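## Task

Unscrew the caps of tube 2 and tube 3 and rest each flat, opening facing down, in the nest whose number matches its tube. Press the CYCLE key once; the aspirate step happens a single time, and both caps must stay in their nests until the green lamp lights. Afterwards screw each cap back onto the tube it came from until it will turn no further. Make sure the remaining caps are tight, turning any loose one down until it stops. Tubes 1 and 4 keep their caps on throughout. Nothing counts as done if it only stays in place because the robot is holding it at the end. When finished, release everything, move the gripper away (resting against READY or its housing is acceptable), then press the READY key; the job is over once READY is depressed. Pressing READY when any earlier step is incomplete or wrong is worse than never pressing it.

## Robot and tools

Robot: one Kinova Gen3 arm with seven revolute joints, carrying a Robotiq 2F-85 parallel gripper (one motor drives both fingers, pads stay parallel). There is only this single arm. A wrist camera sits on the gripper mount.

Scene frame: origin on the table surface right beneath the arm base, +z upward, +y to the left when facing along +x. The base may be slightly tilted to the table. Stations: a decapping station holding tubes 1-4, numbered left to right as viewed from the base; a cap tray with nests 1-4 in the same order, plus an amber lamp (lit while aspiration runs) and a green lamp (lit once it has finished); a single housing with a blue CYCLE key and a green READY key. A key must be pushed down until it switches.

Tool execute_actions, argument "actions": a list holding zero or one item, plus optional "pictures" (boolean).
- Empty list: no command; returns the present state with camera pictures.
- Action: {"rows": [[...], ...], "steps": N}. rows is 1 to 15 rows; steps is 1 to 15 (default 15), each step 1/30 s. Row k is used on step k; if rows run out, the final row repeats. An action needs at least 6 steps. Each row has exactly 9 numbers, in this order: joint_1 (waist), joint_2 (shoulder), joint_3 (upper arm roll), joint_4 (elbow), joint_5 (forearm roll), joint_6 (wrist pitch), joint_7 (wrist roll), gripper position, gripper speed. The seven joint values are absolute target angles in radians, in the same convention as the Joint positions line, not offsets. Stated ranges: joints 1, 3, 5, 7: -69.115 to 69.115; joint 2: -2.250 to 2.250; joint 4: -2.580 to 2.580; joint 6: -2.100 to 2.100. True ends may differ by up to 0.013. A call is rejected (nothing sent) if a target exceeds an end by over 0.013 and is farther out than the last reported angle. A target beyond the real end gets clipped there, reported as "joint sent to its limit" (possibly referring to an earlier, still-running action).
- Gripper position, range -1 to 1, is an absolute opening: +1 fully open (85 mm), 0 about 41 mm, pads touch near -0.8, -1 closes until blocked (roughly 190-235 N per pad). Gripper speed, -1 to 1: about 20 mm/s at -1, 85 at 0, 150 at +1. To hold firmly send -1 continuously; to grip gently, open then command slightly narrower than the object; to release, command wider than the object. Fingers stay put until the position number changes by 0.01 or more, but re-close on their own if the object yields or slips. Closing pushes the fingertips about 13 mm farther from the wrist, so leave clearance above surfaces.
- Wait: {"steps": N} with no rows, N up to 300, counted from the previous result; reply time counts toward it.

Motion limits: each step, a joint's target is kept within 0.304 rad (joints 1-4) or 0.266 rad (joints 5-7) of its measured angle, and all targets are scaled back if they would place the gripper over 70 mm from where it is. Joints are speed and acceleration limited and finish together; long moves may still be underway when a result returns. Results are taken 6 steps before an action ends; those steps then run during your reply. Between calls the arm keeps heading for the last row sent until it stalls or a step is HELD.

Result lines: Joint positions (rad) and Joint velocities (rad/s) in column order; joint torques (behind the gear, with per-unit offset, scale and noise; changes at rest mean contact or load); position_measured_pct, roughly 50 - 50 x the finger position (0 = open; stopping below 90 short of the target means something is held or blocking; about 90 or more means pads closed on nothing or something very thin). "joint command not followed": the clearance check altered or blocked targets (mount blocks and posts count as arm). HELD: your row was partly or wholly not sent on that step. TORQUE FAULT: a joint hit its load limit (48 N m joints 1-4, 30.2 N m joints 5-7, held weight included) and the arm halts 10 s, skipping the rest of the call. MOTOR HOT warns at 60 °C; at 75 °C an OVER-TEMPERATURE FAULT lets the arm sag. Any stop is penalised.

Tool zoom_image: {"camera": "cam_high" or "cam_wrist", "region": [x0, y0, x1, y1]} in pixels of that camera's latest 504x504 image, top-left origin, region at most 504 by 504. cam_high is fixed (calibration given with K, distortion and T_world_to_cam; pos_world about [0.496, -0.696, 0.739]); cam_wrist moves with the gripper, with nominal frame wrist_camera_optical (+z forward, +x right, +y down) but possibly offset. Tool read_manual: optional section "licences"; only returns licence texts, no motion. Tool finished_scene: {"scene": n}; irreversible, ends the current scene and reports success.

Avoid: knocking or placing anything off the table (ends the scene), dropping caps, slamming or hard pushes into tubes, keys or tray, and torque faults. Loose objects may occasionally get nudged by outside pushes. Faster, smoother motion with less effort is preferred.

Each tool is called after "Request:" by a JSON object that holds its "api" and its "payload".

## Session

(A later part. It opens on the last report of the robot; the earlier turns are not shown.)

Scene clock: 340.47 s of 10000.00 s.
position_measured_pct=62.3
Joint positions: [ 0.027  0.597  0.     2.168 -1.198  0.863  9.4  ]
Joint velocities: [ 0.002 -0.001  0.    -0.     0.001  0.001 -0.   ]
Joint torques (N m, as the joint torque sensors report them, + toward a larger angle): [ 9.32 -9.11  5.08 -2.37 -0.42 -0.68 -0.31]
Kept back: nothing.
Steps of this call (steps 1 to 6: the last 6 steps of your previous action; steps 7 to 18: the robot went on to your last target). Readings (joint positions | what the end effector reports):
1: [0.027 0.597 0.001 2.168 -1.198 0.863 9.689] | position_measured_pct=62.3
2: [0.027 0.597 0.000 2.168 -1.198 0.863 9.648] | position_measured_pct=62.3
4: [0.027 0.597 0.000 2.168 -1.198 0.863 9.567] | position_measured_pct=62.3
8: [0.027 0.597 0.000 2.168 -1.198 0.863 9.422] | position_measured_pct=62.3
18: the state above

Request:
{"api": "execute_actions", "payload": {"actions": [{"rows": [[0.0265,0.5977,0,2.1676,-1.1975,0.8625,10.2,-1,0]], "steps": 15}]}}

Request:
{"api": "execute_actions", "payload": {"actions": [{"rows": [[0.0265,0.5977,0,2.1676,-1.1975,0.8625,10.7,-1,0]], "steps": 15}]}}

Request:
{"api": "execute_actions", "payload": {"actions": [{"rows": [[0.0265,0.5977,0,2.1676,-1.1975,0.8625,11.2,-1,0]], "steps": 15}]}}

Request:
{"api": "execute_actions", "payload": {"actions": [{"steps": 14}]}}

Scene clock: 342.53 s of 10000.00 s.
position_measured_pct=62.3
Joint positions: [ 0.027  0.597  0.     2.168 -1.197  0.863  9.662]
Joint velocities: [ 0.002 -0.     0.    -0.001  0.     0.     1.215]
Joint torques (N m, as the joint torque sensors report them, + toward a larger angle): [ 9.58 -9.58  5.25 -2.36 -0.43 -0.54 -0.18]
Steps of this call (steps 1 to 15: the robot went on to your last target; steps 16 to 53: nothing new was sent; steps 54 to 62: the first 9 steps of this action). Readings (joint positions | what the end effector reports):
54: [0.027 0.597 0.000 2.168 -1.198 0.863 9.401] | position_measured_pct=62.3
55: [0.027 0.597 0.000 2.168 -1.198 0.863 9.411] | position_measured_pct=62.3
57: [0.027 0.597 0.000 2.168 -1.198 0.863 9.461] | position_measured_pct=62.3
61: [0.027 0.597 0.000 2.168 -1.197 0.863 9.621] | position_measured_pct=62.3
62: the state above

Scene clock: 343.03 s of 10000.00 s.
position_measured_pct=62.3
Joint positions: [ 0.027  0.597  0.001  2.168 -1.197  0.863 10.272]
Joint velocities: [-0.    -0.001 -0.     0.    -0.    -0.     1.218]
Joint torques (N m, as the joint torque sensors report them, + toward a larger angle): [ 9.36 -9.42  5.02 -2.19 -0.41 -0.41 -0.22]
Steps of this call (steps 1 to 6: the last 6 steps of your previous action; steps 7 to 15: the first 9 steps of this action). Readings (joint positions | what the end effector reports):
7: [0.027 0.597 0.000 2.168 -1.197 0.863 9.946] | position_measured_pct=62.3
8: [0.027 0.597 0.000 2.168 -1.197 0.863 9.987] | position_measured_pct=62.3
10: [0.027 0.597 0.000 2.168 -1.197 0.863 10.068] | position_measured_pct=62.3
14: [0.027 0.597 0.001 2.168 -1.197 0.863 10.231] | position_measured_pct=62.3
15: the state above

Scene clock: 343.53 s of 10000.00 s.
position_measured_pct=62.3
Joint positions: [ 0.028  0.597  0.001  2.168 -1.197  0.863 10.881]
Joint velocities: [-0.002 -0.001 -0.    -0.001 -0.001 -0.     1.218]
Joint torques (N m, as the joint torque sensors report them, + toward a larger angle): [ 9.22 -9.1   4.98 -2.23 -0.4  -0.51 -0.31]
Steps of this call (steps 1 to 6: the last 6 steps of your previous action; steps 7 to 15: the first 9 steps of this action). Readings (joint positions | what the end effector reports):
7: [0.027 0.597 0.001 2.168 -1.197 0.863 10.556] | position_measured_pct=62.3
8: [0.027 0.597 0.001 2.168 -1.197 0.863 10.597] | position_measured_pct=62.3
10: [0.027 0.597 0.001 2.168 -1.197 0.863 10.678] | position_measured_pct=62.3
14: [0.028 0.597 0.001 2.168 -1.197 0.863 10.841] | position_measured_pct=62.3
15: the state above

Scene clock: 344.00 s of 10000.00 s.
position_measured_pct=62.3
Joint positions: [ 0.028  0.596  0.001  2.168 -1.197  0.863 11.2  ]
Joint velocities: [ 0.001  0.001  0.     0.001 -0.001 -0.    -0.   ]
Joint torques (N m, as the joint torque sensors report them, + toward a larger angle): [ 9.16 -9.21  4.91 -2.04 -0.37 -0.51 -0.32]
Kept back: nothing.
Steps of this call (steps 1 to 6: the last 6 steps of your previous action; steps 7 to 14: the robot went on to your last target). Readings (joint positions | what the end effector reports):
1: [0.028 0.597 0.001 2.168 -1.197 0.863 10.922] | position_measured_pct=62.3
2: [0.028 0.597 0.001 2.168 -1.197 0.863 10.963] | position_measured_pct=62.3
4: [0.028 0.597 0.001 2.168 -1.197 0.863 11.044] | position_measured_pct=62.3
8: [0.028 0.596 0.001 2.168 -1.197 0.863 11.183] | position_measured_pct=62.3
14: the state above

Request:
{"api": "execute_actions", "payload": {"actions": [{"rows": [[0.0297,0.5948,0,2.1668,-1.1917,0.8648,11.2,-1,0]], "steps": 12}]}}

Request:
{"api": "execute_actions", "payload": {"actions": [{"steps": 12}]}}

Scene clock: 344.63 s of 10000.00 s.
position_measured_pct=62.3
Joint positions: [ 0.03   0.595  0.     2.167 -1.192  0.865 11.2  ]
Joint velocities: [ 0.     0.    -0.    -0.001 -0.    -0.     0.001]
Joint torques (N m, as the joint torque sensors report them, + toward a larger angle): [10.25 -9.89  5.39 -2.13 -0.31 -0.28 -0.29]
Steps of this call (steps 1 to 13: the robot went on to your last target; steps 14 to 19: the first 6 steps of this action). Readings (joint positions | what the end effector reports):
14: [0.029 0.596 0.000 2.167 -1.196 0.863 11.200] | position_measured_pct=62.3
15: [0.030 0.594 0.000 2.167 -1.193 0.864 11.200] | position_measured_pct=62.3
17: [0.030 0.595 0.000 2.167 -1.192 0.865 11.200] | position_measured_pct=62.3
19: the state above

Scene clock: 345.03 s of 10000.00 s.
position_measured_pct=62.3
Joint positions: [ 0.03   0.595  0.     2.167 -1.192  0.865 11.2  ]
Joint velocities: [-0.     0.001  0.    -0.001 -0.    -0.     0.   ]
Joint torques (N m, as the joint torque sensors report them, + toward a larger angle): [  9.92 -10.07   5.49  -2.04  -0.27  -0.3   -0.31]
Kept back: nothing.
Steps of this call (steps 1 to 6: the last 6 steps of your previous action; steps 7 to 12: the robot went on to your last target). Readings (joint positions | what the end effector reports):
1: [0.030 0.595 0.000 2.167 -1.192 0.865 11.200] | position_measured_pct=62.3
2: [0.030 0.595 0.000 2.167 -1.192 0.865 11.200] | position_measured_pct=62.3
4: [0.030 0.595 0.000 2.167 -1.192 0.865 11.200] | position_measured_pct=62.3
8: [0.030 0.595 0.000 2.167 -1.192 0.865 11.200] | position_measured_pct=62.3
12: the state above

Request:
{"api": "execute_actions", "payload": {"actions": [{"rows": [[0.0277,0.5966,0,2.1673,-1.1953,0.8634,10.5,-1,0]], "steps": 15}]}}

Request:
{"api": "execute_actions", "payload": {"actions": [{"rows": [[0.0272,0.5971,0,2.1674,-1.1961,0.8630,9.9,-1,0]], "steps": 15}]}}

Request:
{"api": "execute_actions", "payload": {"actions": [{"rows": [[0.0267,0.5976,0,2.1675,-1.1971,0.8626,9.3,-1,0]], "steps": 15}]}}

Request:
{"api": "execute_actions", "payload": {"actions": [{"rows": [[0.0262,0.5980,0,2.1676,-1.1980,0.8623,8.8,-1,0]], "steps": 15}]}}

Request:
{"api": "execute_actions", "payload": {"actions": [{"steps": 14}]}}

Scene clock: 347.07 s of 10000.00 s.
position_measured_pct=62.3
Joint positions: [ 0.028  0.596  0.     2.167 -1.194  0.864 10.938]
Joint velocities: [-0.003  0.004  0.001  0.    -0.007 -0.002 -1.216]
Joint torques (N m, as the joint torque sensors report them, + toward a larger angle): [ 9.8  -9.95  5.51 -1.95 -0.24 -0.41 -0.32]
Steps of this call (steps 1 to 15: the robot went on to your last target; steps 16 to 52: nothing new was sent; steps 53 to 61: the first 9 steps of this action). Readings (joint positions | what the end effector reports):
53: [0.030 0.595 0.000 2.167 -1.192 0.865 11.199] | position_measured_pct=62.3
54: [0.030 0.595 0.000 2.167 -1.192 0.865 11.189] | position_measured_pct=62.3
56: [0.029 0.595 0.000 2.167 -1.193 0.864 11.139] | position_measured_pct=62.3
60: [0.028 0.596 0.000 2.167 -1.194 0.864 10.979] | position_measured_pct=62.3
61: the state above

Scene clock: 347.57 s of 10000.00 s.
position_measured_pct=62.3
Joint positions: [ 0.028  0.597  0.     2.167 -1.196  0.863 10.328]
Joint velocities: [ 0.     0.001  0.    -0.001 -0.001 -0.    -1.217]
Joint torques (N m, as the joint torque sensors report them, + toward a larger angle): [  9.89 -10.07   5.27  -1.83  -0.33  -0.17  -0.52]
Steps of this call (steps 1 to 6: the last 6 steps of your previous action; steps 7 to 15: the first 9 steps of this action). Readings (joint positions | what the end effector reports):
7: [0.028 0.596 0.000 2.167 -1.195 0.863 10.654] | position_measured_pct=62.3
8: [0.028 0.596 0.000 2.167 -1.195 0.863 10.613] | position_measured_pct=62.3
10: [0.028 0.597 0.000 2.167 -1.196 0.863 10.532] | position_measured_pct=62.3
14: [0.028 0.597 0.000 2.167 -1.196 0.863 10.369] | position_measured_pct=62.3
15: the state above

Scene clock: 348.07 s of 10000.00 s.
position_measured_pct=62.3
Joint positions: [ 0.027  0.597  0.     2.168 -1.197  0.863  9.719]
Joint velocities: [-0.001  0.001 -0.     0.002 -0.002  0.    -1.217]
Joint torques (N m, as the joint torque sensors report them, + toward a larger angle): [ 9.73 -9.6   5.3  -2.16 -0.48 -0.54 -0.24]
Steps of this call (steps 1 to 6: the last 6 steps of your previous action; steps 7 to 15: the first 9 steps of this action). Readings (joint positions | what the end effector reports):
7: [0.027 0.597 0.000 2.167 -1.196 0.863 10.044] | position_measured_pct=62.3
8: [0.027 0.597 0.000 2.167 -1.196 0.863 10.003] | position_measured_pct=62.3
10: [0.027 0.597 0.000 2.167 -1.196 0.863 9.922] | position_measured_pct=62.3
14: [0.027 0.597 0.000 2.168 -1.197 0.863 9.759] | position_measured_pct=62.3
15: the state above

Scene clock: 348.57 s of 10000.00 s.
position_measured_pct=62.3
Joint positions: [ 0.027  0.597  0.     2.168 -1.197  0.863  9.109]
Joint velocities: [ 0.     0.002  0.     0.    -0.002 -0.001 -1.218]
Joint torques (N m, as the joint torque sensors report them, + toward a larger angle): [ 9.52 -9.59  5.22 -2.13 -0.41 -0.62 -0.47]
Steps of this call (steps 1 to 6: the last 6 steps of your previous action; steps 7 to 15: the first 9 steps of this action). Readings (joint positions | what the end effector reports):
7: [0.027 0.597 0.000 2.168 -1.197 0.863 9.434] | position_measured_pct=62.3
8: [0.027 0.597 0.000 2.168 -1.197 0.863 9.393] | position_measured_pct=62.3
10: [0.027 0.597 0.000 2.168 -1.197 0.863 9.312] | position_measured_pct=62.3
14: [0.027 0.597 0.000 2.168 -1.197 0.863 9.149] | position_measured_pct=62.3
15: the state above

Scene clock: 349.03 s of 10000.00 s.
position_measured_pct=62.3
Joint positions: [ 0.027  0.597  0.     2.168 -1.198  0.863  8.8  ]
Joint velocities: [ 0.    -0.     0.     0.001 -0.     0.     0.   ]
Joint torques (N m, as the joint torque sensors report them, + toward a larger angle): [ 9.71 -9.78  5.29 -2.15 -0.39 -0.37 -0.36]
Kept back: nothing.
Steps of this call (steps 1 to 6: the last 6 steps of your previous action; steps 7 to 14: the robot went on to your last target). Readings (joint positions | what the end effector reports):
1: [0.027 0.597 0.000 2.168 -1.197 0.863 9.068] | position_measured_pct=62.3
2: [0.027 0.597 0.000 2.168 -1.197 0.863 9.027] | position_measured_pct=62.3
4: [0.027 0.597 0.000 2.168 -1.197 0.863 8.946] | position_measured_pct=62.3
8: [0.027 0.597 0.000 2.168 -1.198 0.863 8.813] | position_measured_pct=62.3
14: the state above

Request:
{"api": "execute_actions", "payload": {"actions": [{"rows": [[0.0257,0.5985,0,2.1678,-1.1989,0.8619,8.1,-1,0]], "steps": 15}]}}

Request:
{"api": "execute_actions", "payload": {"actions": [{"rows": [[0.0251,0.5990,0,2.1679,-1.1999,0.8615,7.5,-1,0]], "steps": 15}]}}

Request:
{"api": "execute_actions", "payload": {"actions": [{"rows": [[0.0246,0.5994,0,2.1680,-1.2008,0.8611,7.0,-1,0]], "steps": 15}]}}

Request:
{"api": "execute_actions", "payload": {"actions": [{"steps": 14}]}}

Scene clock: 349.83 s of 10000.00 s.
position_measured_pct=62.3
Joint positions: [ 0.026  0.598  0.     2.168 -1.198  0.863  8.538]
Joint velocities: [-0.003  0.001 -0.001 -0.002 -0.003 -0.    -1.215]
Joint torques (N m, as the joint torque sensors report them, + toward a larger angle): [ 9.84 -9.63  5.26 -2.18 -0.46 -0.52 -0.58]
Steps of this call (steps 1 to 15: the robot went on to your last target; steps 16 to 24: the first 9 steps of this action). Readings (joint positions | what the end effector reports):
16: [0.027 0.598 0.000 2.168 -1.198 0.863 8.799] | position_measured_pct=62.3
17: [0.027 0.598 0.000 2.168 -1.198 0.863 8.789] | position_measured_pct=62.3
19: [0.026 0.598 0.000 2.168 -1.198 0.863 8.739] | position_measured_pct=62.3
23: [0.026 0.598 0.000 2.168 -1.198 0.863 8.579] | position_measured_pct=62.3
24: the state above

Scene clock: 350.33 s of 10000.00 s.
position_measured_pct=62.3
Joint positions: [ 0.026  0.598 -0.     2.168 -1.2    0.862  7.929]
Joint velocities: [-0.001  0.001 -0.    -0.001 -0.002 -0.001 -1.216]
Joint torques (N m, as the joint torque sensors report them, + toward a larger angle): [10.11 -9.74  5.35 -1.86 -0.27 -0.48 -0.46]
Steps of this call (steps 1 to 6: the last 6 steps of your previous action; steps 7 to 15: the first 9 steps of this action). Readings (joint positions | what the end effector reports):
7: [0.026 0.598 -0.000 2.168 -1.199 0.862 8.254] | position_measured_pct=62.3
8: [0.026 0.598 -0.000 2.168 -1.199 0.862 8.213] | position_measured_pct=62.3
10: [0.026 0.598 -0.000 2.168 -1.199 0.862 8.132] | position_measured_pct=62.3
14: [0.026 0.598 -0.000 2.168 -1.200 0.862 7.969] | position_measured_pct=62.3
15: the state above

Scene clock: 350.83 s of 10000.00 s.
position_measured_pct=62.3
Joint positions: [ 0.025  0.599 -0.     2.168 -1.201  0.861  7.319]
Joint velocities: [-0.002  0.001 -0.     0.001 -0.002 -0.002 -1.217]
Joint torques (N m, as the joint torque sensors report them, + toward a larger angle): [ 9.83 -9.8   5.49 -1.87 -0.15 -0.15 -0.55]
Steps of this call (steps 1 to 6: the last 6 steps of your previous action; steps 7 to 15: the first 9 steps of this action). Readings (joint positions | what the end effector reports):
7: [0.025 0.598 -0.000 2.168 -1.200 0.862 7.644] | position_measured_pct=62.3
8: [0.025 0.599 -0.000 2.168 -1.200 0.862 7.603] | position_measured_pct=62.3
10: [0.025 0.599 -0.000 2.168 -1.200 0.861 7.522] | position_measured_pct=62.3
14: [0.025 0.599 -0.000 2.168 -1.201 0.861 7.360] | position_measured_pct=62.3
15: the state above

Scene clock: 351.30 s of 10000.00 s.
position_measured_pct=62.3
Joint positions: [ 0.025  0.599 -0.     2.168 -1.201  0.861  7.   ]
Joint velocities: [-0.    -0.002  0.     0.002 -0.001 -0.     0.   ]
Joint torques (N m, as the joint torque sensors report them, + toward a larger angle): [10.15 -9.81  5.59 -1.91 -0.21 -0.11 -0.54]
Kept back: nothing.
Steps of this call (steps 1 to 6: the last 6 steps of your previous action; steps 7 to 14: the robot went on to your last target). Readings (joint positions | what the end effector reports):
1: [0.025 0.599 -0.000 2.168 -1.201 0.861 7.278] | position_measured_pct=62.3
2: [0.025 0.599 -0.000 2.168 -1.201 0.861 7.238] | position_measured_pct=62.3
4: [0.025 0.599 -0.000 2.168 -1.201 0.861 7.156] | position_measured_pct=62.3
8: [0.025 0.599 -0.000 2.168 -1.201 0.861 7.017] | position_measured_pct=62.3
14: the state above

Request:
{"api": "execute_actions", "payload": {"actions": [{"rows": [[0.0241,0.6000,0,2.1682,-1.2018,0.8607,6.3,-1,0]], "steps": 15}]}}

Request:
{"api": "execute_actions", "payload": {"actions": [{"rows": [[0.0236,0.6004,0,2.1683,-1.2027,0.8604,5.7,-1,0]], "steps": 15}]}}

Request:
{"api": "execute_actions", "payload": {"actions": [{"rows": [[0.0231,0.6009,0,2.1684,-1.2035,0.8600,5.3,-1,0]], "steps": 15}]}}

Request:
{"api": "execute_actions", "payload": {"actions": [{"steps": 10}]}}

Scene clock: 351.93 s of 10000.00 s.
position_measured_pct=62.3
Joint positions: [ 0.024  0.599  0.     2.168 -1.202  0.861  6.738]
Joint velocities: [-0.     0.001  0.001  0.001 -0.002 -0.001 -1.216]
Joint torques (N m, as the joint torque sensors report them, + toward a larger angle): [ 9.95 -9.49  5.46 -1.67 -0.4  -0.13 -0.47]
Steps of this call (steps 1 to 10: the robot went on to your last target; steps 11 to 19: the first 9 steps of this action). Readings (joint positions | what the end effector reports):
11: [0.025 0.599 -0.000 2.168 -1.201 0.861 6.999] | position_measured_pct=62.3
12: [0.025 0.599 0.000 2.168 -1.201 0.861 6.990] | position_measured_pct=62.3
14: [0.024 0.599 0.000 2.168 -1.201 0.861 6.939] | position_measured_pct=62.3
18: [0.024 0.599 0.000 2.168 -1.202 0.861 6.779] | position_measured_pct=62.3
19: the state above

Scene clock: 352.43 s of 10000.00 s.
position_measured_pct=62.3
Joint positions: [ 0.024  0.6    0.     2.168 -1.203  0.86   6.129]
Joint velocities: [-0.     0.001  0.     0.001 -0.001 -0.001 -1.217]
Joint torques (N m, as the joint torque sensors report them, + toward a larger angle): [ 9.95 -9.91  5.43 -1.91 -0.38 -0.06 -0.52]
Steps of this call (steps 1 to 6: the last 6 steps of your previous action; steps 7 to 15: the first 9 steps of this action). Readings (joint positions | what the end effector reports):
7: [0.024 0.600 0.000 2.168 -1.202 0.861 6.454] | position_measured_pct=62.3
8: [0.024 0.600 0.000 2.168 -1.202 0.861 6.413] | position_measured_pct=62.3
10: [0.024 0.600 0.000 2.168 -1.202 0.860 6.332] | position_measured_pct=62.3
14: [0.024 0.600 0.000 2.168 -1.203 0.860 6.169] | position_measured_pct=62.3
15: the state above

Scene clock: 352.93 s of 10000.00 s.
position_measured_pct=62.3
Joint positions: [ 0.023  0.601  0.     2.168 -1.203  0.86   5.519]
Joint velocities: [-0.     0.002 -0.     0.001 -0.001 -0.002 -1.217]
Joint torques (N m, as the joint torque sensors report them, + toward a larger angle): [  9.96 -10.37   5.41  -1.9   -0.26  -0.16  -0.46]
Steps of this call (steps 1 to 6: the last 6 steps of your previous action; steps 7 to 15: the first 9 steps of this action). Readings (joint positions | what the end effector reports):
7: [0.024 0.600 0.000 2.168 -1.203 0.860 5.844] | position_measured_pct=62.3
8: [0.024 0.600 0.000 2.168 -1.203 0.860 5.803] | position_measured_pct=62.3
10: [0.024 0.601 0.000 2.168 -1.203 0.860 5.722] | position_measured_pct=62.3
14: [0.023 0.601 0.000 2.168 -1.203 0.860 5.559] | position_measured_pct=62.3
15: the state above

Scene clock: 353.27 s of 10000.00 s.
position_measured_pct=62.3
Joint positions: [ 0.023  0.601  0.     2.168 -1.204  0.86   5.301]
Joint velocities: [ 0.     0.001  0.001 -0.001  0.     0.001  0.   ]
Joint torques (N m, as the joint torque sensors report them, + toward a larger angle): [  9.89 -10.39   5.45  -1.93  -0.13  -0.15  -0.56]
Kept back: nothing.
Steps of this call (steps 1 to 6: the last 6 steps of your previous action; steps 7 to 10: the robot went on to your last target). Readings (joint positions | what the end effector reports):
1: [0.023 0.601 0.000 2.168 -1.203 0.860 5.478] | position_measured_pct=62.3
2: [0.023 0.601 0.000 2.168 -1.204 0.860 5.438] | position_measured_pct=62.3
4: [0.023 0.601 0.000 2.168 -1.204 0.860 5.358] | position_measured_pct=62.3
8: [0.023 0.601 0.000 2.168 -1.204 0.860 5.301] | position_measured_pct=62.3
10: the state above

Request:
{"api": "execute_actions", "payload": {"actions": [{"rows": [[0.0224,0.6014,0,2.1685,-1.2047,0.8595,4.75,-1,0]], "steps": 15}]}}

Request:
{"api": "execute_actions", "payload": {"actions": [{"rows": [[0.0220,0.6018,0,2.1687,-1.2054,0.8592,4.55,-1,0]], "steps": 12}]}}

Request:
{"api": "execute_actions", "payload": {"actions": [{"steps": 8}]}}

Scene clock: 353.83 s of 10000.00 s.
position_measured_pct=62.3
Joint positions: [ 0.023  0.601  0.     2.168 -1.205  0.859  5.039]
Joint velocities: [-0.001  0.     0.     0.001 -0.001 -0.001 -1.215]
Joint torques (N m, as the joint torque sensors report them, + toward a larger angle): [  9.93 -10.47   5.29  -1.79  -0.28   0.08  -0.53]
Steps of this call (steps 1 to 8: the robot went on to your last target; steps 9 to 17: the first 9 steps of this action). Readings (joint positions | what the end effector reports):
9: [0.023 0.601 0.000 2.168 -1.204 0.860 5.299] | position_measured_pct=62.3
10: [0.023 0.601 0.000 2.168 -1.204 0.860 5.290] | position_measured_pct=62.3
12: [0.023 0.601 0.000 2.168 -1.204 0.859 5.239] | position_measured_pct=62.3
16: [0.023 0.601 0.000 2.168 -1.204 0.859 5.079] | position_measured_pct=62.3
17: the state above

Scene clock: 354.23 s of 10000.00 s.
position_measured_pct=62.3
Joint positions: [ 0.022  0.602  0.     2.169 -1.205  0.859  4.587]
Joint velocities: [-0.001 -0.001  0.001  0.003 -0.003 -0.001 -0.819]
Joint torques (N m, as the joint torque sensors report them, + toward a larger angle): [ 9.68 -9.9   5.18 -2.39 -0.3  -0.06 -0.74]
Steps of this call (steps 1 to 6: the last 6 steps of your previous action; steps 7 to 12: the first 6 steps of this action). Readings (joint positions | what the end effector reports):
7: [0.023 0.602 0.000 2.169 -1.205 0.859 4.771] | position_measured_pct=62.3
8: [0.023 0.602 0.000 2.169 -1.205 0.859 4.738] | position_measured_pct=62.3
10: [0.022 0.602 0.000 2.169 -1.205 0.859 4.659] | position_measured_pct=62.3
12: the state above

Scene clock: 354.50 s of 10000.00 s.
position_measured_pct=62.3
Joint positions: [ 0.022  0.601  0.     2.169 -1.205  0.858  4.551]
Joint velocities: [ 0.001 -0.002  0.001 -0.     0.    -0.001  0.   ]
Joint torques (N m, as the joint torque sensors report them, + toward a larger angle): [ 9.87 -9.99  5.22 -2.33 -0.4   0.11 -0.87]
Kept back: nothing.
Steps of this call (steps 1 to 6: the last 6 steps of your previous action; steps 7 to 8: the robot went on to your last target). Readings (joint positions | what the end effector reports):
1: [0.022 0.602 0.000 2.169 -1.205 0.859 4.565] | position_measured_pct=62.3
2: [0.022 0.602 0.000 2.169 -1.205 0.859 4.554] | position_measured_pct=62.3
4: [0.022 0.601 0.000 2.169 -1.205 0.858 4.551] | position_measured_pct=62.3
8: the state above

Request:
{"api": "execute_actions", "payload": {"actions": [{"rows": [[0.0219,0.6019,0,2.1687,-1.2056,0.8591,4.48,-1,0]], "steps": 10}]}}

Request:
{"api": "execute_actions", "payload": {"actions": [{"steps": 6}]}}

Scene clock: 354.80 s of 10000.00 s.
position_measured_pct=62.3
Joint positions: [ 0.022  0.601  0.     2.169 -1.205  0.858  4.5  ]
Joint velocities: [-0.     0.001  0.     0.001 -0.001 -0.001 -0.546]
Joint torques (N m, as the joint torque sensors report them, + toward a larger angle): [ 9.72 -9.73  5.21 -2.48 -0.27 -0.17 -0.87]
Steps of this call (steps 1 to 5: the robot went on to your last target; steps 6 to 9: the first 4 steps of this action). Readings (joint positions | what the end effector reports):
6: [0.022 0.601 0.000 2.169 -1.205 0.858 4.550] | position_measured_pct=62.3
7: [0.022 0.601 0.000 2.169 -1.205 0.858 4.540] | position_measured_pct=62.3
9: the state above

Scene clock: 355.00 s of 10000.00 s.
position_measured_pct=62.3
Joint positions: [ 0.022  0.601  0.     2.169 -1.205  0.858  4.481]
Joint velocities: [ 0.001 -0.002  0.     0.002  0.    -0.    -0.   ]
Joint torques (N m, as the joint torque sensors report them, + toward a larger angle): [ 9.83 -9.77  5.18 -2.31 -0.45  0.14 -0.9 ]
Kept back: nothing.
Steps of this call (steps 1 to 6: the last 6 steps of your previous action). Readings (joint positions | what the end effector reports):
1: [0.022 0.601 0.000 2.169 -1.205 0.858 4.486] | position_measured_pct=62.3
2: [0.022 0.601 0.000 2.169 -1.205 0.858 4.482] | position_measured_pct=62.3
4: [0.022 0.601 0.000 2.169 -1.205 0.858 4.481] | position_measured_pct=62.3
6: the state above

Request:
{"api": "execute_actions", "payload": {"actions": [{"rows": [[0.0218,0.6020,0,2.1687,-1.2058,0.8590,4.41,-1,0]], "steps": 10}]}}

Request:
{"api": "execute_actions", "payload": {"actions": [{"steps": 6}]}}

Scene clock: 355.27 s of 10000.00 s.
position_measured_pct=62.3
Joint positions: [ 0.022  0.601  0.     2.169 -1.205  0.858  4.43 ]
Joint velocities: [-0.002 -0.    -0.001 -0.     0.001 -0.003 -0.543]
Joint torques (N m, as the joint torque sensors report them, + toward a larger angle): [ 9.73 -9.71  5.38 -2.28 -0.55  0.35 -0.91]
Steps of this call (steps 1 to 4: the robot went on to your last target; steps 5 to 8: the first 4 steps of this action). Readings (joint positions | what the end effector reports):
5: [0.022 0.601 0.000 2.169 -1.205 0.858 4.480] | position_measured_pct=62.3
6: [0.022 0.601 0.000 2.169 -1.205 0.858 4.471] | position_measured_pct=62.3
8: the state above

Scene clock: 355.47 s of 10000.00 s.
position_measured_pct=62.3
Joint positions: [ 0.022  0.601  0.     2.169 -1.205  0.858  4.412]
Joint velocities: [ 0.001 -0.    -0.     0.001 -0.001 -0.001  0.   ]
Joint torques (N m, as the joint torque sensors report them, + toward a larger angle): [ 9.8  -9.66  5.31 -2.23 -0.6   0.25 -1.09]
Kept back: nothing.
Steps of this call (steps 1 to 6: the last 6 steps of your previous action). Readings (joint positions | what the end effector reports):
1: [0.022 0.601 0.000 2.169 -1.205 0.858 4.416] | position_measured_pct=62.3
2: [0.022 0.601 0.000 2.169 -1.205 0.858 4.412] | position_measured_pct=62.3
4: [0.022 0.601 0.000 2.169 -1.205 0.858 4.412] | position_measured_pct=62.3
6: the state above

Request:
{"api": "execute_actions", "payload": {"actions": [{"rows": [[0.0218,0.6020,0,2.1687,-1.2058,0.8590,4.35,-1,0]], "steps": 10}]}}

Request:
{"api": "execute_actions", "payload": {"actions": [{"steps": 6}]}}

Scene clock: 355.73 s of 10000.00 s.
position_measured_pct=62.3
Joint positions: [ 0.022  0.601  0.     2.169 -1.205  0.858  4.364]
Joint velocities: [-0.001 -0.001 -0.    -0.002  0.001 -0.002 -0.431]
Joint torques (N m, as the joint torque sensors report them, + toward a larger angle): [ 9.73 -9.7   5.29 -2.31 -0.7   0.26 -1.38]
Steps of this call (steps 1 to 4: the robot went on to your last target; steps 5 to 8: the first 4 steps of this action). Readings (joint positions | what the end effector reports):
5: [0.022 0.601 0.000 2.169 -1.205 0.858 4.410] | position_measured_pct=62.3
6: [0.022 0.601 0.000 2.169 -1.205 0.858 4.401] | position_measured_pct=62.3
8: the state above

Scene clock: 355.93 s of 10000.00 s.
position_measured_pct=62.3
Joint positions: [ 0.022  0.601  0.     2.169 -1.205  0.858  4.352]
Joint velocities: [ 0.001  0.     0.001 -0.    -0.    -0.    -0.   ]
Joint torques (N m, as the joint torque sensors report them, + toward a larger angle): [10.13 -9.51  5.31 -2.07 -0.68  0.37 -1.32]
Kept back: nothing.
Steps of this call (steps 1 to 6: the last 6 steps of your previous action). Readings (joint positions | what the end effector reports):
1: [0.022 0.601 0.000 2.169 -1.205 0.858 4.354] | position_measured_pct=62.3
2: [0.022 0.601 0.000 2.169 -1.205 0.858 4.352] | position_measured_pct=62.3
4: [0.022 0.601 0.000 2.169 -1.205 0.858 4.352] | position_measured_pct=62.3
6: the state above

Request:
{"api": "execute_actions", "payload": {"actions": [{"rows": [[0.0218,0.6020,0,2.1687,-1.2058,0.8590,4.375,-1,0]], "steps": 7}]}}

Request:
{"api": "execute_actions", "payload": {"actions": [{"rows": [[0.0218,0.6020,0,2.1687,-1.2058,0.8590,4.375,-0.05,-0.3]], "steps": 15}]}}

Request:
{"api": "execute_actions", "payload": {"actions": [{"steps": 8}], "pictures": true}}

Scene clock: 356.50 s of 10000.00 s.
position_measured_pct=62.3
Joint positions: [ 0.022  0.601  0.     2.169 -1.205  0.858  4.354]
Joint velocities: [ 0.001  0.001  0.     0.    -0.005  0.001  0.128]
Joint torques (N m, as the joint torque sensors report them, + toward a larger angle): [10.1  -9.53  5.25 -1.93 -0.92  0.25 -1.19]
Steps of this call (steps 1 to 16: the robot went on to your last target; step 17: the first step of this action). Readings (joint positions | what the end effector reports):
17: the state above

Scene clock: 357.00 s of 10000.00 s.
position_measured_pct=52.8
Joint positions: [ 0.022  0.602 -0.     2.169 -1.206  0.859  4.375]
Joint velocities: [-0.001 -0.002  0.     0.001 -0.     0.001  0.   ]
Joint torques (N m, as the joint torque sensors report them, + toward a larger angle): [ 10.07 -10.06   5.52  -2.03  -0.19  -0.32  -0.3 ]
Steps of this call (steps 1 to 6: the last 6 steps of your previous action; steps 7 to 15: the first 9 steps of this action). Readings (joint positions | what the end effector reports):
7: [0.022 0.602 0.001 2.170 -1.207 0.859 4.374] | position_measured_pct=62.3
8: [0.022 0.602 0.000 2.170 -1.207 0.858 4.374] | position_measured_pct=62.3
10: [0.022 0.603 -0.000 2.169 -1.207 0.858 4.375] | position_measured_pct=58.3
14: [0.022 0.602 -0.000 2.169 -1.206 0.859 4.375] | position_measured_pct=53.2
15: the state above

Scene clock: 357.27 s of 10000.00 s.
position_measured_pct=52.4
Joint positions: [ 0.022  0.602 -0.     2.169 -1.206  0.859  4.375]
Joint velocities: [ 0.001  0.005  0.    -0.002  0.    -0.    -0.   ]
Joint torques (N m, as the joint torque sensors report them, + toward a larger angle): [ 10.08 -10.21   5.51  -2.03  -0.21  -0.22  -0.29]
Kept back: nothing.
Steps of this call (steps 1 to 6: the last 6 steps of your previous action; steps 7 to 8: the robot went on to your last target). Readings (joint positions | what the end effector reports):
1: [0.022 0.602 -0.000 2.169 -1.206 0.859 4.375] | position_measured_pct=52.8
2: [0.022 0.602 -0.000 2.169 -1.206 0.859 4.375] | position_measured_pct=52.8
4: [0.022 0.602 -0.000 2.169 -1.206 0.859 4.375] | position_measured_pct=52.4
8: the state above

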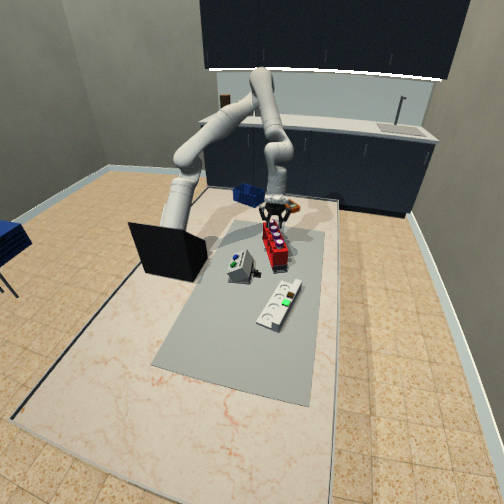

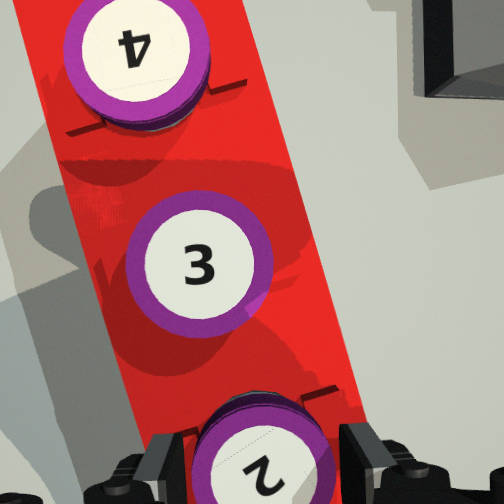

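Request:
{"api": "zoom_image", "payload": {"camera": "cam_wrist", "region": [150, 380, 380, 504]}}

Request:
{"api": "zoom_image", "payload": {"camera": "cam_wrist", "region": [40, 0, 300, 350]}}

Region (150, 380, 380, 504) of cam_wrist's 504x504 image, scaled by 2.191; it fills the top 272 rows of this view, and the rest is white.

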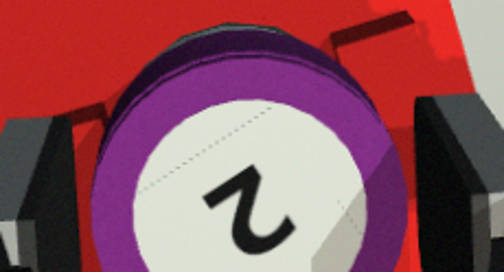

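Region (40, 0, 300, 350) of cam_wrist's 504x504 image, scaled by 1.440; it fills the left 374 columns of this view, and the rest is white.

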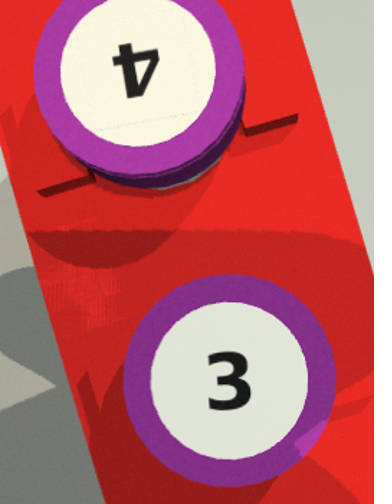

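Request:
{"api": "execute_actions", "payload": {"actions": [{"rows": [[0.0207,0.6034,0,2.1690,-1.2081,0.8581,4.377,-0.05,0],[0.0196,0.6049,0,2.1693,-1.2105,0.8571,4.378,-0.05,0],[0.0185,0.6063,0,2.1696,-1.2128,0.8562,4.380,-0.05,0],[0.0175,0.6078,0,2.1698,-1.2151,0.8552,4.381,-0.05,0]], "steps": 12}]}}

Request:
{"api": "execute_actions", "payload": {"actions": [{"rows": [[0.0175,0.6078,0,2.1698,-1.2151,0.8552,4.381,-1,-0.5]], "steps": 15}]}}

Request:
{"api": "execute_actions", "payload": {"actions": [{"steps": 12}]}}

Scene clock: 358.93 s of 10000.00 s.
position_measured_pct=52.4
Joint positions: [ 0.018  0.607 -0.     2.17  -1.215  0.855  4.381]
Joint velocities: [ 0.     0.001  0.001 -0.    -0.009 -0.004  0.004]
Joint torques (N m, as the joint torque sensors report them, + toward a larger angle): [ 10.15 -10.18   5.6   -1.93  -0.05  -0.18  -0.35]
Steps of this call (steps 1 to 15: the robot went on to your last target; steps 16 to 44: nothing new was sent; steps 45 to 50: the first 6 steps of this action). Readings (joint positions | what the end effector reports):
45: [0.021 0.603 0.000 2.169 -1.206 0.859 4.375] | position_measured_pct=52.4
46: [0.020 0.604 0.000 2.169 -1.208 0.858 4.377] | position_measured_pct=52.4
48: [0.018 0.607 0.000 2.170 -1.212 0.856 4.380] | position_measured_pct=52.4
50: the state above

Scene clock: 359.43 s of 10000.00 s.
position_measured_pct=60.3
Joint positions: [ 0.018  0.606  0.001  2.17  -1.214  0.856  4.381]
Joint velocities: [ 0.005 -0.004  0.003  0.001  0.003  0.003  0.   ]
Joint torques (N m, as the joint torque sensors report them, + toward a larger angle): [ 8.72 -8.51  4.71 -2.47 -0.62 -0.87 -0.28]
Steps of this call (steps 1 to 6: the last 6 steps of your previous action; steps 7 to 15: the first 9 steps of this action). Readings (joint positions | what the end effector reports):
7: [0.018 0.608 -0.000 2.170 -1.215 0.855 4.381] | position_measured_pct=52.4
8: [0.018 0.608 0.000 2.170 -1.215 0.855 4.381] | position_measured_pct=52.8
10: [0.018 0.608 0.000 2.170 -1.215 0.855 4.381] | position_measured_pct=55.6
14: [0.018 0.607 0.001 2.170 -1.214 0.856 4.381] | position_measured_pct=59.9
15: the state above

Scene clock: 359.83 s of 10000.00 s.
position_measured_pct=61.9
Joint positions: [ 0.019  0.606  0.001  2.171 -1.214  0.856  4.381]
Joint velocities: [-0.001 -0.    -0.    -0.001  0.001 -0.     0.   ]
Joint torques (N m, as the joint torque sensors report them, + toward a larger angle): [ 9.19 -8.91  4.96 -2.61 -0.59 -0.84 -0.37]
Kept back: nothing.
Steps of this call (steps 1 to 6: the last 6 steps of your previous action; steps 7 to 12: the robot went on to your last target). Readings (joint positions | what the end effector reports):
1: [0.019 0.606 0.001 2.171 -1.214 0.856 4.381] | position_measured_pct=61.1
2: [0.019 0.606 0.001 2.171 -1.214 0.856 4.381] | position_measured_pct=61.9
4: [0.019 0.606 0.001 2.171 -1.214 0.856 4.381] | position_measured_pct=61.9
8: [0.019 0.606 0.001 2.171 -1.214 0.856 4.381] | position_measured_pct=61.9
12: the state above

Request:
{"api": "execute_actions", "payload": {"actions": [{"rows": [[0.0193,0.6061,0,2.1693,-1.2118,0.8565,4.381,-1,0]], "steps": 8}]}}

Request:
{"api": "execute_actions", "payload": {"actions": [{"rows": [[0.0193,0.6061,0,2.1693,-1.2118,0.8565,4.33,-1,0]], "steps": 10}]}}

Request:
{"api": "execute_actions", "payload": {"actions": [{"steps": 7}]}}

Scene clock: 360.17 s of 10000.00 s.
position_measured_pct=61.9
Joint positions: [ 0.019  0.606 -0.     2.17  -1.213  0.856  4.381]
Joint velocities: [-0.006  0.009 -0.004 -0.014  0.015 -0.001 -0.005]
Joint torques (N m, as the joint torque sensors report them, + toward a larger angle): [ 11.39 -12.2    6.38  -2.21   0.25   0.58  -0.34]
Steps of this call (steps 1 to 8: the robot went on to your last target; steps 9 to 10: the first 2 steps of this action). Readings (joint positions | what the end effector reports):
9: [0.019 0.606 0.000 2.171 -1.214 0.856 4.381] | position_measured_pct=61.9
10: the state above

Scene clock: 360.50 s of 10000.00 s.
position_measured_pct=61.9
Joint positions: [ 0.019  0.606 -0.     2.169 -1.21   0.856  4.34 ]
Joint velocities: [-0.006 -0.008 -0.006 -0.015  0.034 -0.009 -0.281]
Joint torques (N m, as the joint torque sensors report them, + toward a larger angle): [11.23 -8.84  6.03 -0.94 -1.24  0.28 -2.01]
Steps of this call (steps 1 to 6: the last 6 steps of your previous action; steps 7 to 10: the first 4 steps of this action). Readings (joint positions | what the end effector reports):
7: [0.019 0.606 -0.000 2.170 -1.212 0.856 4.379] | position_measured_pct=61.9
8: [0.019 0.606 -0.000 2.169 -1.212 0.856 4.371] | position_measured_pct=61.9
10: the state above

Scene clock: 360.73 s of 10000.00 s.
position_measured_pct=61.9
Joint positions: [ 0.018  0.605 -0.001  2.168 -1.208  0.855  4.334]
Joint velocities: [-0.002  0.     0.001  0.001  0.    -0.    -0.   ]
Joint torques (N m, as the joint torque sensors report them, + toward a larger angle): [11.02 -9.4   6.02 -1.   -1.73  0.42 -2.38]
Kept back: nothing.
Steps of this call (steps 1 to 6: the last 6 steps of your previous action; step 7: the robot went on to your last target). Readings (joint positions | what the end effector reports):
1: [0.019 0.606 -0.001 2.168 -1.209 0.856 4.335] | position_measured_pct=61.9
2: [0.018 0.605 -0.001 2.168 -1.209 0.855 4.335] | position_measured_pct=61.9
4: [0.018 0.605 -0.001 2.168 -1.208 0.855 4.335] | position_measured_pct=61.9
7: the state above

Request:
{"api": "execute_actions", "payload": {"actions": [{"rows": [[0.0184,0.6070,0,2.1696,-1.2135,0.8558,4.372,-1,0]], "steps": 9}]}}

Request:
{"api": "execute_actions", "payload": {"actions": [{"rows": [[0.0184,0.6070,0,2.1696,-1.2135,0.8558,4.372,-0.05,-0.3]], "steps": 15}]}}

Request:
{"api": "execute_actions", "payload": {"actions": [{"steps": 7}]}}

Scene clock: 361.27 s of 10000.00 s.
position_measured_pct=61.9
Joint positions: [ 0.018  0.605  0.     2.169 -1.21   0.856  4.359]
Joint velocities: [ 0.006  0.006  0.013  0.021 -0.049  0.01   0.399]
Joint torques (N m, as the joint torque sensors report them, + toward a larger angle): [ 9.21 -8.9   4.98 -2.48 -0.95 -0.21 -0.95]
Steps of this call (steps 1 to 13: the robot went on to your last target; steps 14 to 16: the first 3 steps of this action). Readings (joint positions | what the end effector reports):
14: [0.018 0.605 -0.001 2.168 -1.208 0.855 4.336] | position_measured_pct=61.9
15: [0.018 0.605 -0.000 2.168 -1.209 0.855 4.345] | position_measured_pct=61.9
16: the state above

Scene clock: 361.77 s of 10000.00 s.
position_measured_pct=52.8
Joint positions: [ 0.018  0.607  0.     2.17  -1.214  0.856  4.372]
Joint velocities: [ 0.001 -0.002  0.    -0.     0.    -0.    -0.001]
Joint torques (N m, as the joint torque sensors report them, + toward a larger angle): [ 10.02 -10.16   5.59  -1.91  -0.25  -0.36  -0.28]
Steps of this call (steps 1 to 6: the last 6 steps of your previous action; steps 7 to 15: the first 9 steps of this action). Readings (joint positions | what the end effector reports):
7: [0.019 0.606 0.000 2.170 -1.214 0.856 4.371] | position_measured_pct=61.9
8: [0.019 0.607 0.000 2.170 -1.214 0.856 4.371] | position_measured_pct=61.9
10: [0.018 0.607 -0.000 2.170 -1.214 0.855 4.372] | position_measured_pct=57.9
14: [0.018 0.607 -0.000 2.170 -1.214 0.856 4.372] | position_measured_pct=53.2
15: the state above

Scene clock: 362.00 s of 10000.00 s.
position_measured_pct=52.4
Joint positions: [ 0.018  0.607 -0.     2.17  -1.214  0.856  4.372]
Joint velocities: [ 0.001  0.    -0.    -0.002  0.    -0.    -0.   ]
Joint torques (N m, as the joint torque sensors report them, + toward a larger angle): [ 10.02 -10.21   5.64  -1.94  -0.26  -0.28  -0.34]
Kept back: nothing.
Steps of this call (steps 1 to 6: the last 6 steps of your previous action; step 7: the robot went on to your last target). Readings (joint positions | what the end effector reports):
1: [0.018 0.607 0.000 2.170 -1.214 0.856 4.372] | position_measured_pct=52.8
2: [0.018 0.607 0.000 2.170 -1.214 0.856 4.372] | position_measured_pct=52.8
4: [0.018 0.607 0.000 2.170 -1.214 0.856 4.372] | position_measured_pct=52.4
7: the state above

Request:
{"api": "execute_actions", "payload": {"actions": [{"rows": [[0.0224,0.6034,0,2.1684,-1.2064,0.8590,4.372,-0.05,0],[0.0265,0.5998,0,2.1672,-1.1994,0.8622,4.372,-0.05,0],[0.0305,0.5963,0,2.1659,-1.1923,0.8654,4.372,-0.05,0],[0.0346,0.5927,0,2.1647,-1.1853,0.8686,4.372,-0.05,0],[0.0386,0.5891,0,2.1635,-1.1782,0.8719,4.372,-0.05,0],[0.0426,0.5855,0,2.1623,-1.1711,0.8751,4.372,-0.05,0],[0.0467,0.5819,0,2.1611,-1.1641,0.8783,4.372,-0.05,0],[0.0507,0.5784,0,2.1598,-1.1570,0.8815,4.372,-0.05,0],[0.0548,0.5748,0,2.1586,-1.1500,0.8847,4.372,-0.05,0],[0.0588,0.5712,0,2.1574,-1.1429,0.8879,4.372,-0.05,0],[0.0490,0.5595,0,2.1621,-1.1451,0.8869,4.381,-0.05,0],[0.0392,0.5478,0,2.1669,-1.1473,0.8858,4.391,-0.05,0],[0.0294,0.5361,0,2.1716,-1.1495,0.8848,4.400,-0.05,0],[0.0196,0.5244,0,2.1764,-1.1517,0.8837,4.410,-0.05,0],[0.0099,0.5127,0,2.1811,-1.1539,0.8827,4.419,-0.05,0]], "steps": 15}]}}

Request:
{"api": "execute_actions", "payload": {"actions": [{"rows": [[0.0001,0.5009,0,2.1858,-1.1560,0.8816,4.428,-0.05,0],[-0.0097,0.4892,0,2.1906,-1.1582,0.8806,4.438,-0.05,0],[-0.0195,0.4775,0,2.1953,-1.1604,0.8795,4.447,-0.05,0],[-0.0293,0.4658,0,2.2001,-1.1626,0.8785,4.457,-0.05,0],[-0.0391,0.4541,0,2.2048,-1.1648,0.8774,4.466,-0.05,0]], "steps": 12}]}}

Request:
{"api": "execute_actions", "payload": {"actions": [{"steps": 14}], "pictures": true}}

Scene clock: 367.27 s of 10000.00 s.
position_measured_pct=52.4
Joint positions: [ 0.049  0.58  -0.     2.16  -1.16   0.88   4.372]
Joint velocities: [ 0.12  -0.104  0.    -0.038  0.211  0.095  0.001]
Joint torques (N m, as the joint torque sensors report them, + toward a larger angle): [ 10.35 -10.15   5.59  -2.4   -0.18  -0.45  -0.28]
Steps of this call (steps 1 to 15: the robot went on to your last target; steps 16 to 149: nothing new was sent; steps 150 to 158: the first 9 steps of this action). Readings (joint positions | what the end effector reports):
150: [0.020 0.606 -0.000 2.169 -1.212 0.856 4.372] | position_measured_pct=52.4
151: [0.023 0.603 -0.000 2.169 -1.208 0.859 4.372] | position_measured_pct=52.4
153: [0.030 0.597 -0.000 2.166 -1.195 0.864 4.372] | position_measured_pct=52.4
157: [0.046 0.583 -0.000 2.162 -1.167 0.877 4.372] | position_measured_pct=52.4
158: the state above

Scene clock: 367.67 s of 10000.00 s.
position_measured_pct=52.4
Joint positions: [-0.029  0.467 -0.     2.199 -1.162  0.879  4.456]
Joint velocities: [-0.216 -0.269 -0.018  0.116 -0.062 -0.008  0.245]
Joint torques (N m, as the joint torque sensors report them, + toward a larger angle): [ 9.75 -8.4   6.31 -2.24 -0.18 -0.68 -0.57]
Steps of this call (steps 1 to 6: the last 6 steps of your previous action; steps 7 to 12: the first 6 steps of this action). Readings (joint positions | what the end effector reports):
7: [0.017 0.523 0.000 2.176 -1.152 0.884 4.409] | position_measured_pct=52.4
8: [0.008 0.512 -0.000 2.181 -1.154 0.883 4.419] | position_measured_pct=52.4
10: [-0.010 0.489 0.000 2.190 -1.158 0.881 4.437] | position_measured_pct=52.4
12: the state above

Scene clock: 368.13 s of 10000.00 s.
position_measured_pct=52.4
Joint positions: [-0.039  0.454 -0.     2.205 -1.165  0.877  4.466]
Joint velocities: [-0.001 -0.002  0.    -0.    -0.    -0.     0.   ]
Joint torques (N m, as the joint torque sensors report them, + toward a larger angle): [ 8.8  -9.43  5.31 -2.31 -0.24 -0.28 -0.31]
Kept back: nothing.
Steps of this call (steps 1 to 6: the last 6 steps of your previous action; steps 7 to 14: the robot went on to your last target). Readings (joint positions | what the end effector reports):
1: [-0.034 0.460 -0.001 2.203 -1.164 0.879 4.462] | position_measured_pct=52.4
2: [-0.035 0.459 -0.001 2.204 -1.165 0.878 4.465] | position_measured_pct=52.4
4: [-0.036 0.458 -0.000 2.204 -1.165 0.878 4.466] | position_measured_pct=52.4
8: [-0.038 0.455 -0.000 2.205 -1.165 0.877 4.466] | position_measured_pct=52.4
14: the state above

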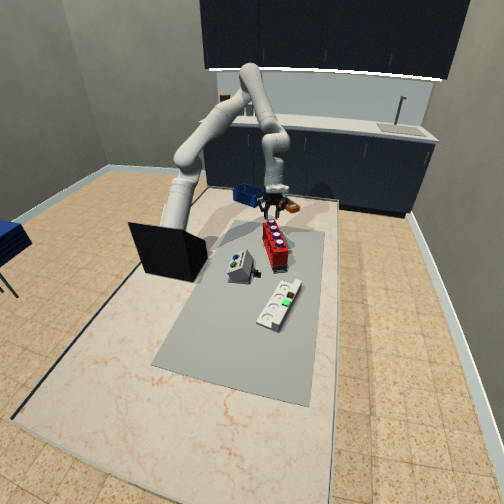

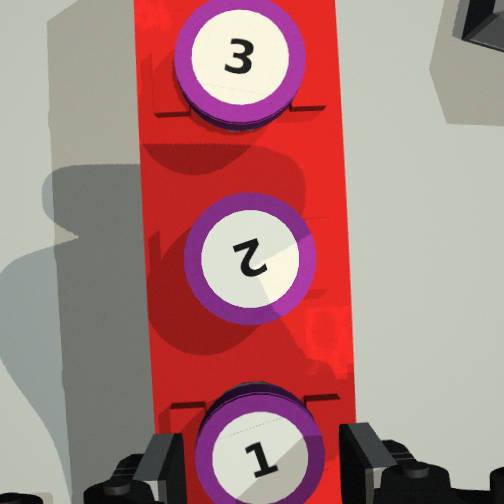

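Request:
{"api": "execute_actions", "payload": {"actions": []}}

Scene clock: 370.33 s of 10000.00 s.
position_measured_pct=52.4
Joint positions: [-0.039  0.454 -0.     2.205 -1.165  0.877  4.466]
Joint velocities: [ 0.    -0.001 -0.     0.001  0.001 -0.     0.   ]
Joint torques (N m, as the joint torque sensors report them, + toward a larger angle): [ 8.96 -9.32  5.38 -2.36 -0.32 -0.28 -0.31]
Kept back: nothing.
Steps of this call (steps 1 to 30: the robot went on to your last target; steps 31 to 66: nothing new was sent). Readings (joint positions | what the end effector reports):
1: [-0.039 0.454 -0.000 2.205 -1.165 0.877 4.466] | position_measured_pct=52.4
2: [-0.039 0.454 -0.000 2.205 -1.165 0.877 4.466] | position_measured_pct=52.4
4: [-0.039 0.454 -0.000 2.205 -1.165 0.877 4.466] | position_measured_pct=52.4
8: [-0.039 0.454 -0.000 2.205 -1.165 0.877 4.466] | position_measured_pct=52.4
66: the state above
The arm was judged still, so your last target was given up. Only a new action makes it travel on or press farther. Fingers that are still opening or closing keep moving.

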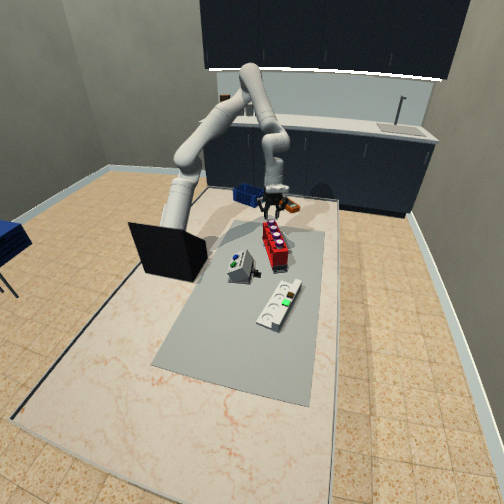

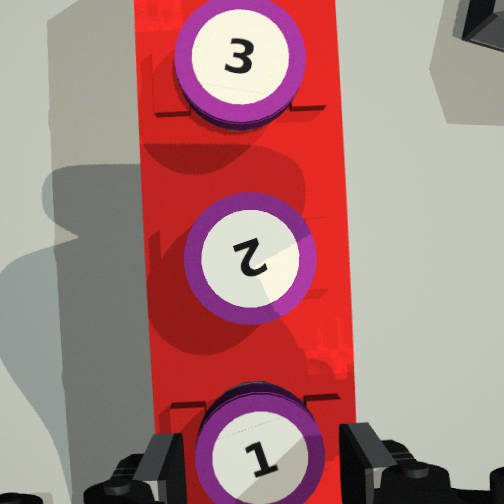

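Request:
{"api": "execute_actions", "payload": {"actions": [{"rows": [[-0.0436,0.4580,0,2.2062,-1.1725,0.8737,4.471,-0.05,-0.3],[-0.0481,0.4620,0,2.2075,-1.1801,0.8699,4.477,-0.05,-0.3],[-0.0526,0.4659,0,2.2089,-1.1878,0.8662,4.482,-0.05,-0.3],[-0.0571,0.4698,0,2.2102,-1.1954,0.8624,4.488,-0.05,-0.3],[-0.0616,0.4738,0,2.2116,-1.2031,0.8587,4.493,-0.05,-0.3],[-0.0660,0.4777,0,2.2129,-1.2108,0.8550,4.498,-0.05,-0.3],[-0.0705,0.4816,0,2.2143,-1.2184,0.8512,4.504,-0.05,-0.3],[-0.0750,0.4855,0,2.2156,-1.2261,0.8475,4.509,-0.05,-0.3],[-0.0795,0.4895,0,2.2170,-1.2337,0.8437,4.515,-0.05,-0.3],[-0.0840,0.4934,0,2.2183,-1.2414,0.8400,4.520,-0.05,-0.3]], "steps": 15}]}}

Request:
{"api": "execute_actions", "payload": {"actions": [{"steps": 10}], "pictures": true}}

Scene clock: 371.03 s of 10000.00 s.
position_measured_pct=52.4
Joint positions: [-0.073  0.484  0.     2.215 -1.223  0.849  4.507]
Joint velocities: [-0.132  0.115 -0.     0.039 -0.228 -0.111  0.166]
Joint torques (N m, as the joint torque sensors report them, + toward a larger angle): [ 9.25 -9.4   5.33 -1.81 -0.37 -0.22 -0.3 ]
Steps of this call (steps 1 to 12: nothing new was sent; steps 13 to 21: the first 9 steps of this action). Readings (joint positions | what the end effector reports):
13: [-0.040 0.455 0.000 2.205 -1.166 0.877 4.467] | position_measured_pct=52.4
14: [-0.044 0.458 0.000 2.206 -1.171 0.874 4.470] | position_measured_pct=52.4
16: [-0.052 0.465 0.000 2.208 -1.185 0.868 4.480] | position_measured_pct=52.4
20: [-0.069 0.480 0.000 2.214 -1.215 0.853 4.501] | position_measured_pct=52.4
21: the state above

Scene clock: 371.37 s of 10000.00 s.
position_measured_pct=52.4
Joint positions: [-0.084  0.493 -0.     2.218 -1.241  0.84   4.52 ]
Joint velocities: [-0.002  0.003  0.    -0.    -0.    -0.     0.   ]
Joint torques (N m, as the joint torque sensors report them, + toward a larger angle): [ 9.24 -9.79  5.34 -1.81 -0.23 -0.32 -0.31]
Kept back: nothing.
Steps of this call (steps 1 to 6: the last 6 steps of your previous action; steps 7 to 10: the robot went on to your last target). Readings (joint positions | what the end effector reports):
1: [-0.078 0.488 0.000 2.216 -1.230 0.845 4.512] | position_measured_pct=52.4
2: [-0.081 0.491 -0.000 2.218 -1.237 0.842 4.517] | position_measured_pct=52.4
4: [-0.082 0.492 -0.000 2.218 -1.241 0.840 4.520] | position_measured_pct=52.4
8: [-0.083 0.493 -0.000 2.218 -1.241 0.840 4.520] | position_measured_pct=52.4
10: the state above

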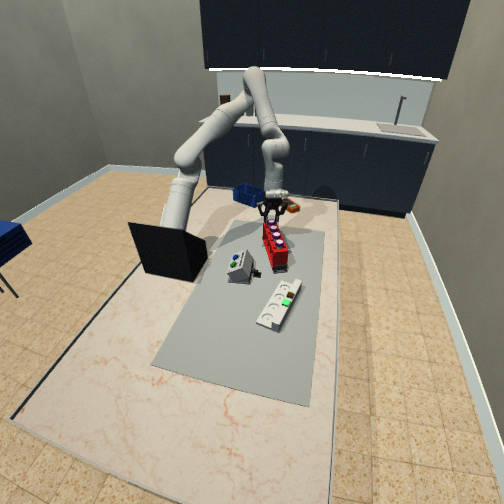

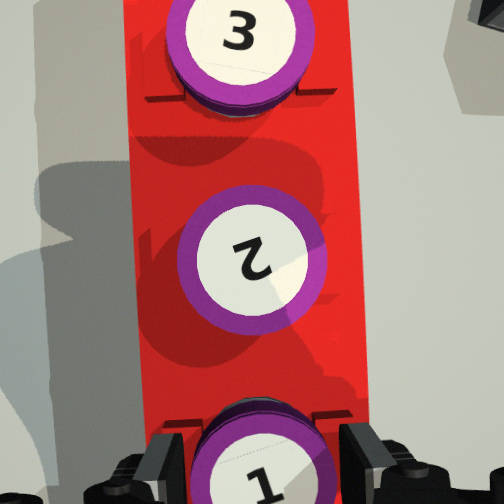

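Request:
{"api": "execute_actions", "payload": {"actions": [{"rows": [[-0.0840,0.4934,0,2.2183,-1.2414,0.8400,4.520,-1,-0.5]], "steps": 15}]}}

Request:
{"api": "execute_actions", "payload": {"actions": [{"rows": [[-0.0831,0.4927,0,2.2180,-1.2399,0.8407,4.520,-1,-0.5]], "steps": 12}]}}

Scene clock: 371.83 s of 10000.00 s.
position_measured_pct=60.3
Joint positions: [-0.083  0.492  0.001  2.219 -1.241  0.841  4.52 ]
Joint velocities: [ 0.011 -0.021  0.01   0.014  0.008  0.009 -0.001]
Joint torques (N m, as the joint torque sensors report them, + toward a larger angle): [ 7.31 -7.64  4.25 -2.27 -0.41 -0.93 -0.37]
Steps of this call (steps 1 to 5: the robot went on to your last target; steps 6 to 14: the first 9 steps of this action). Readings (joint positions | what the end effector reports):
6: [-0.084 0.493 -0.000 2.218 -1.241 0.840 4.520] | position_measured_pct=52.4
7: [-0.084 0.493 0.000 2.218 -1.241 0.840 4.520] | position_measured_pct=52.8
9: [-0.084 0.493 0.000 2.218 -1.242 0.840 4.520] | position_measured_pct=55.6
13: [-0.083 0.492 0.001 2.218 -1.241 0.841 4.520] | position_measured_pct=59.5
14: the state above

Scene clock: 372.23 s of 10000.00 s.
position_measured_pct=61.9
Joint positions: [-0.082  0.491  0.     2.218 -1.24   0.841  4.52 ]
Joint velocities: [-0.     0.     0.    -0.    -0.001  0.    -0.   ]
Joint torques (N m, as the joint torque sensors report them, + toward a larger angle): [ 8.32 -8.95  4.9  -1.98 -0.21 -0.6  -0.28]
Steps of this call (steps 1 to 6: the last 6 steps of your previous action; steps 7 to 12: the first 6 steps of this action). Readings (joint positions | what the end effector reports):
7: [-0.082 0.491 0.001 2.219 -1.241 0.841 4.520] | position_measured_pct=61.9
8: [-0.082 0.491 0.000 2.219 -1.240 0.841 4.520] | position_measured_pct=61.9
10: [-0.082 0.491 0.000 2.218 -1.240 0.841 4.520] | position_measured_pct=61.9
12: the state above


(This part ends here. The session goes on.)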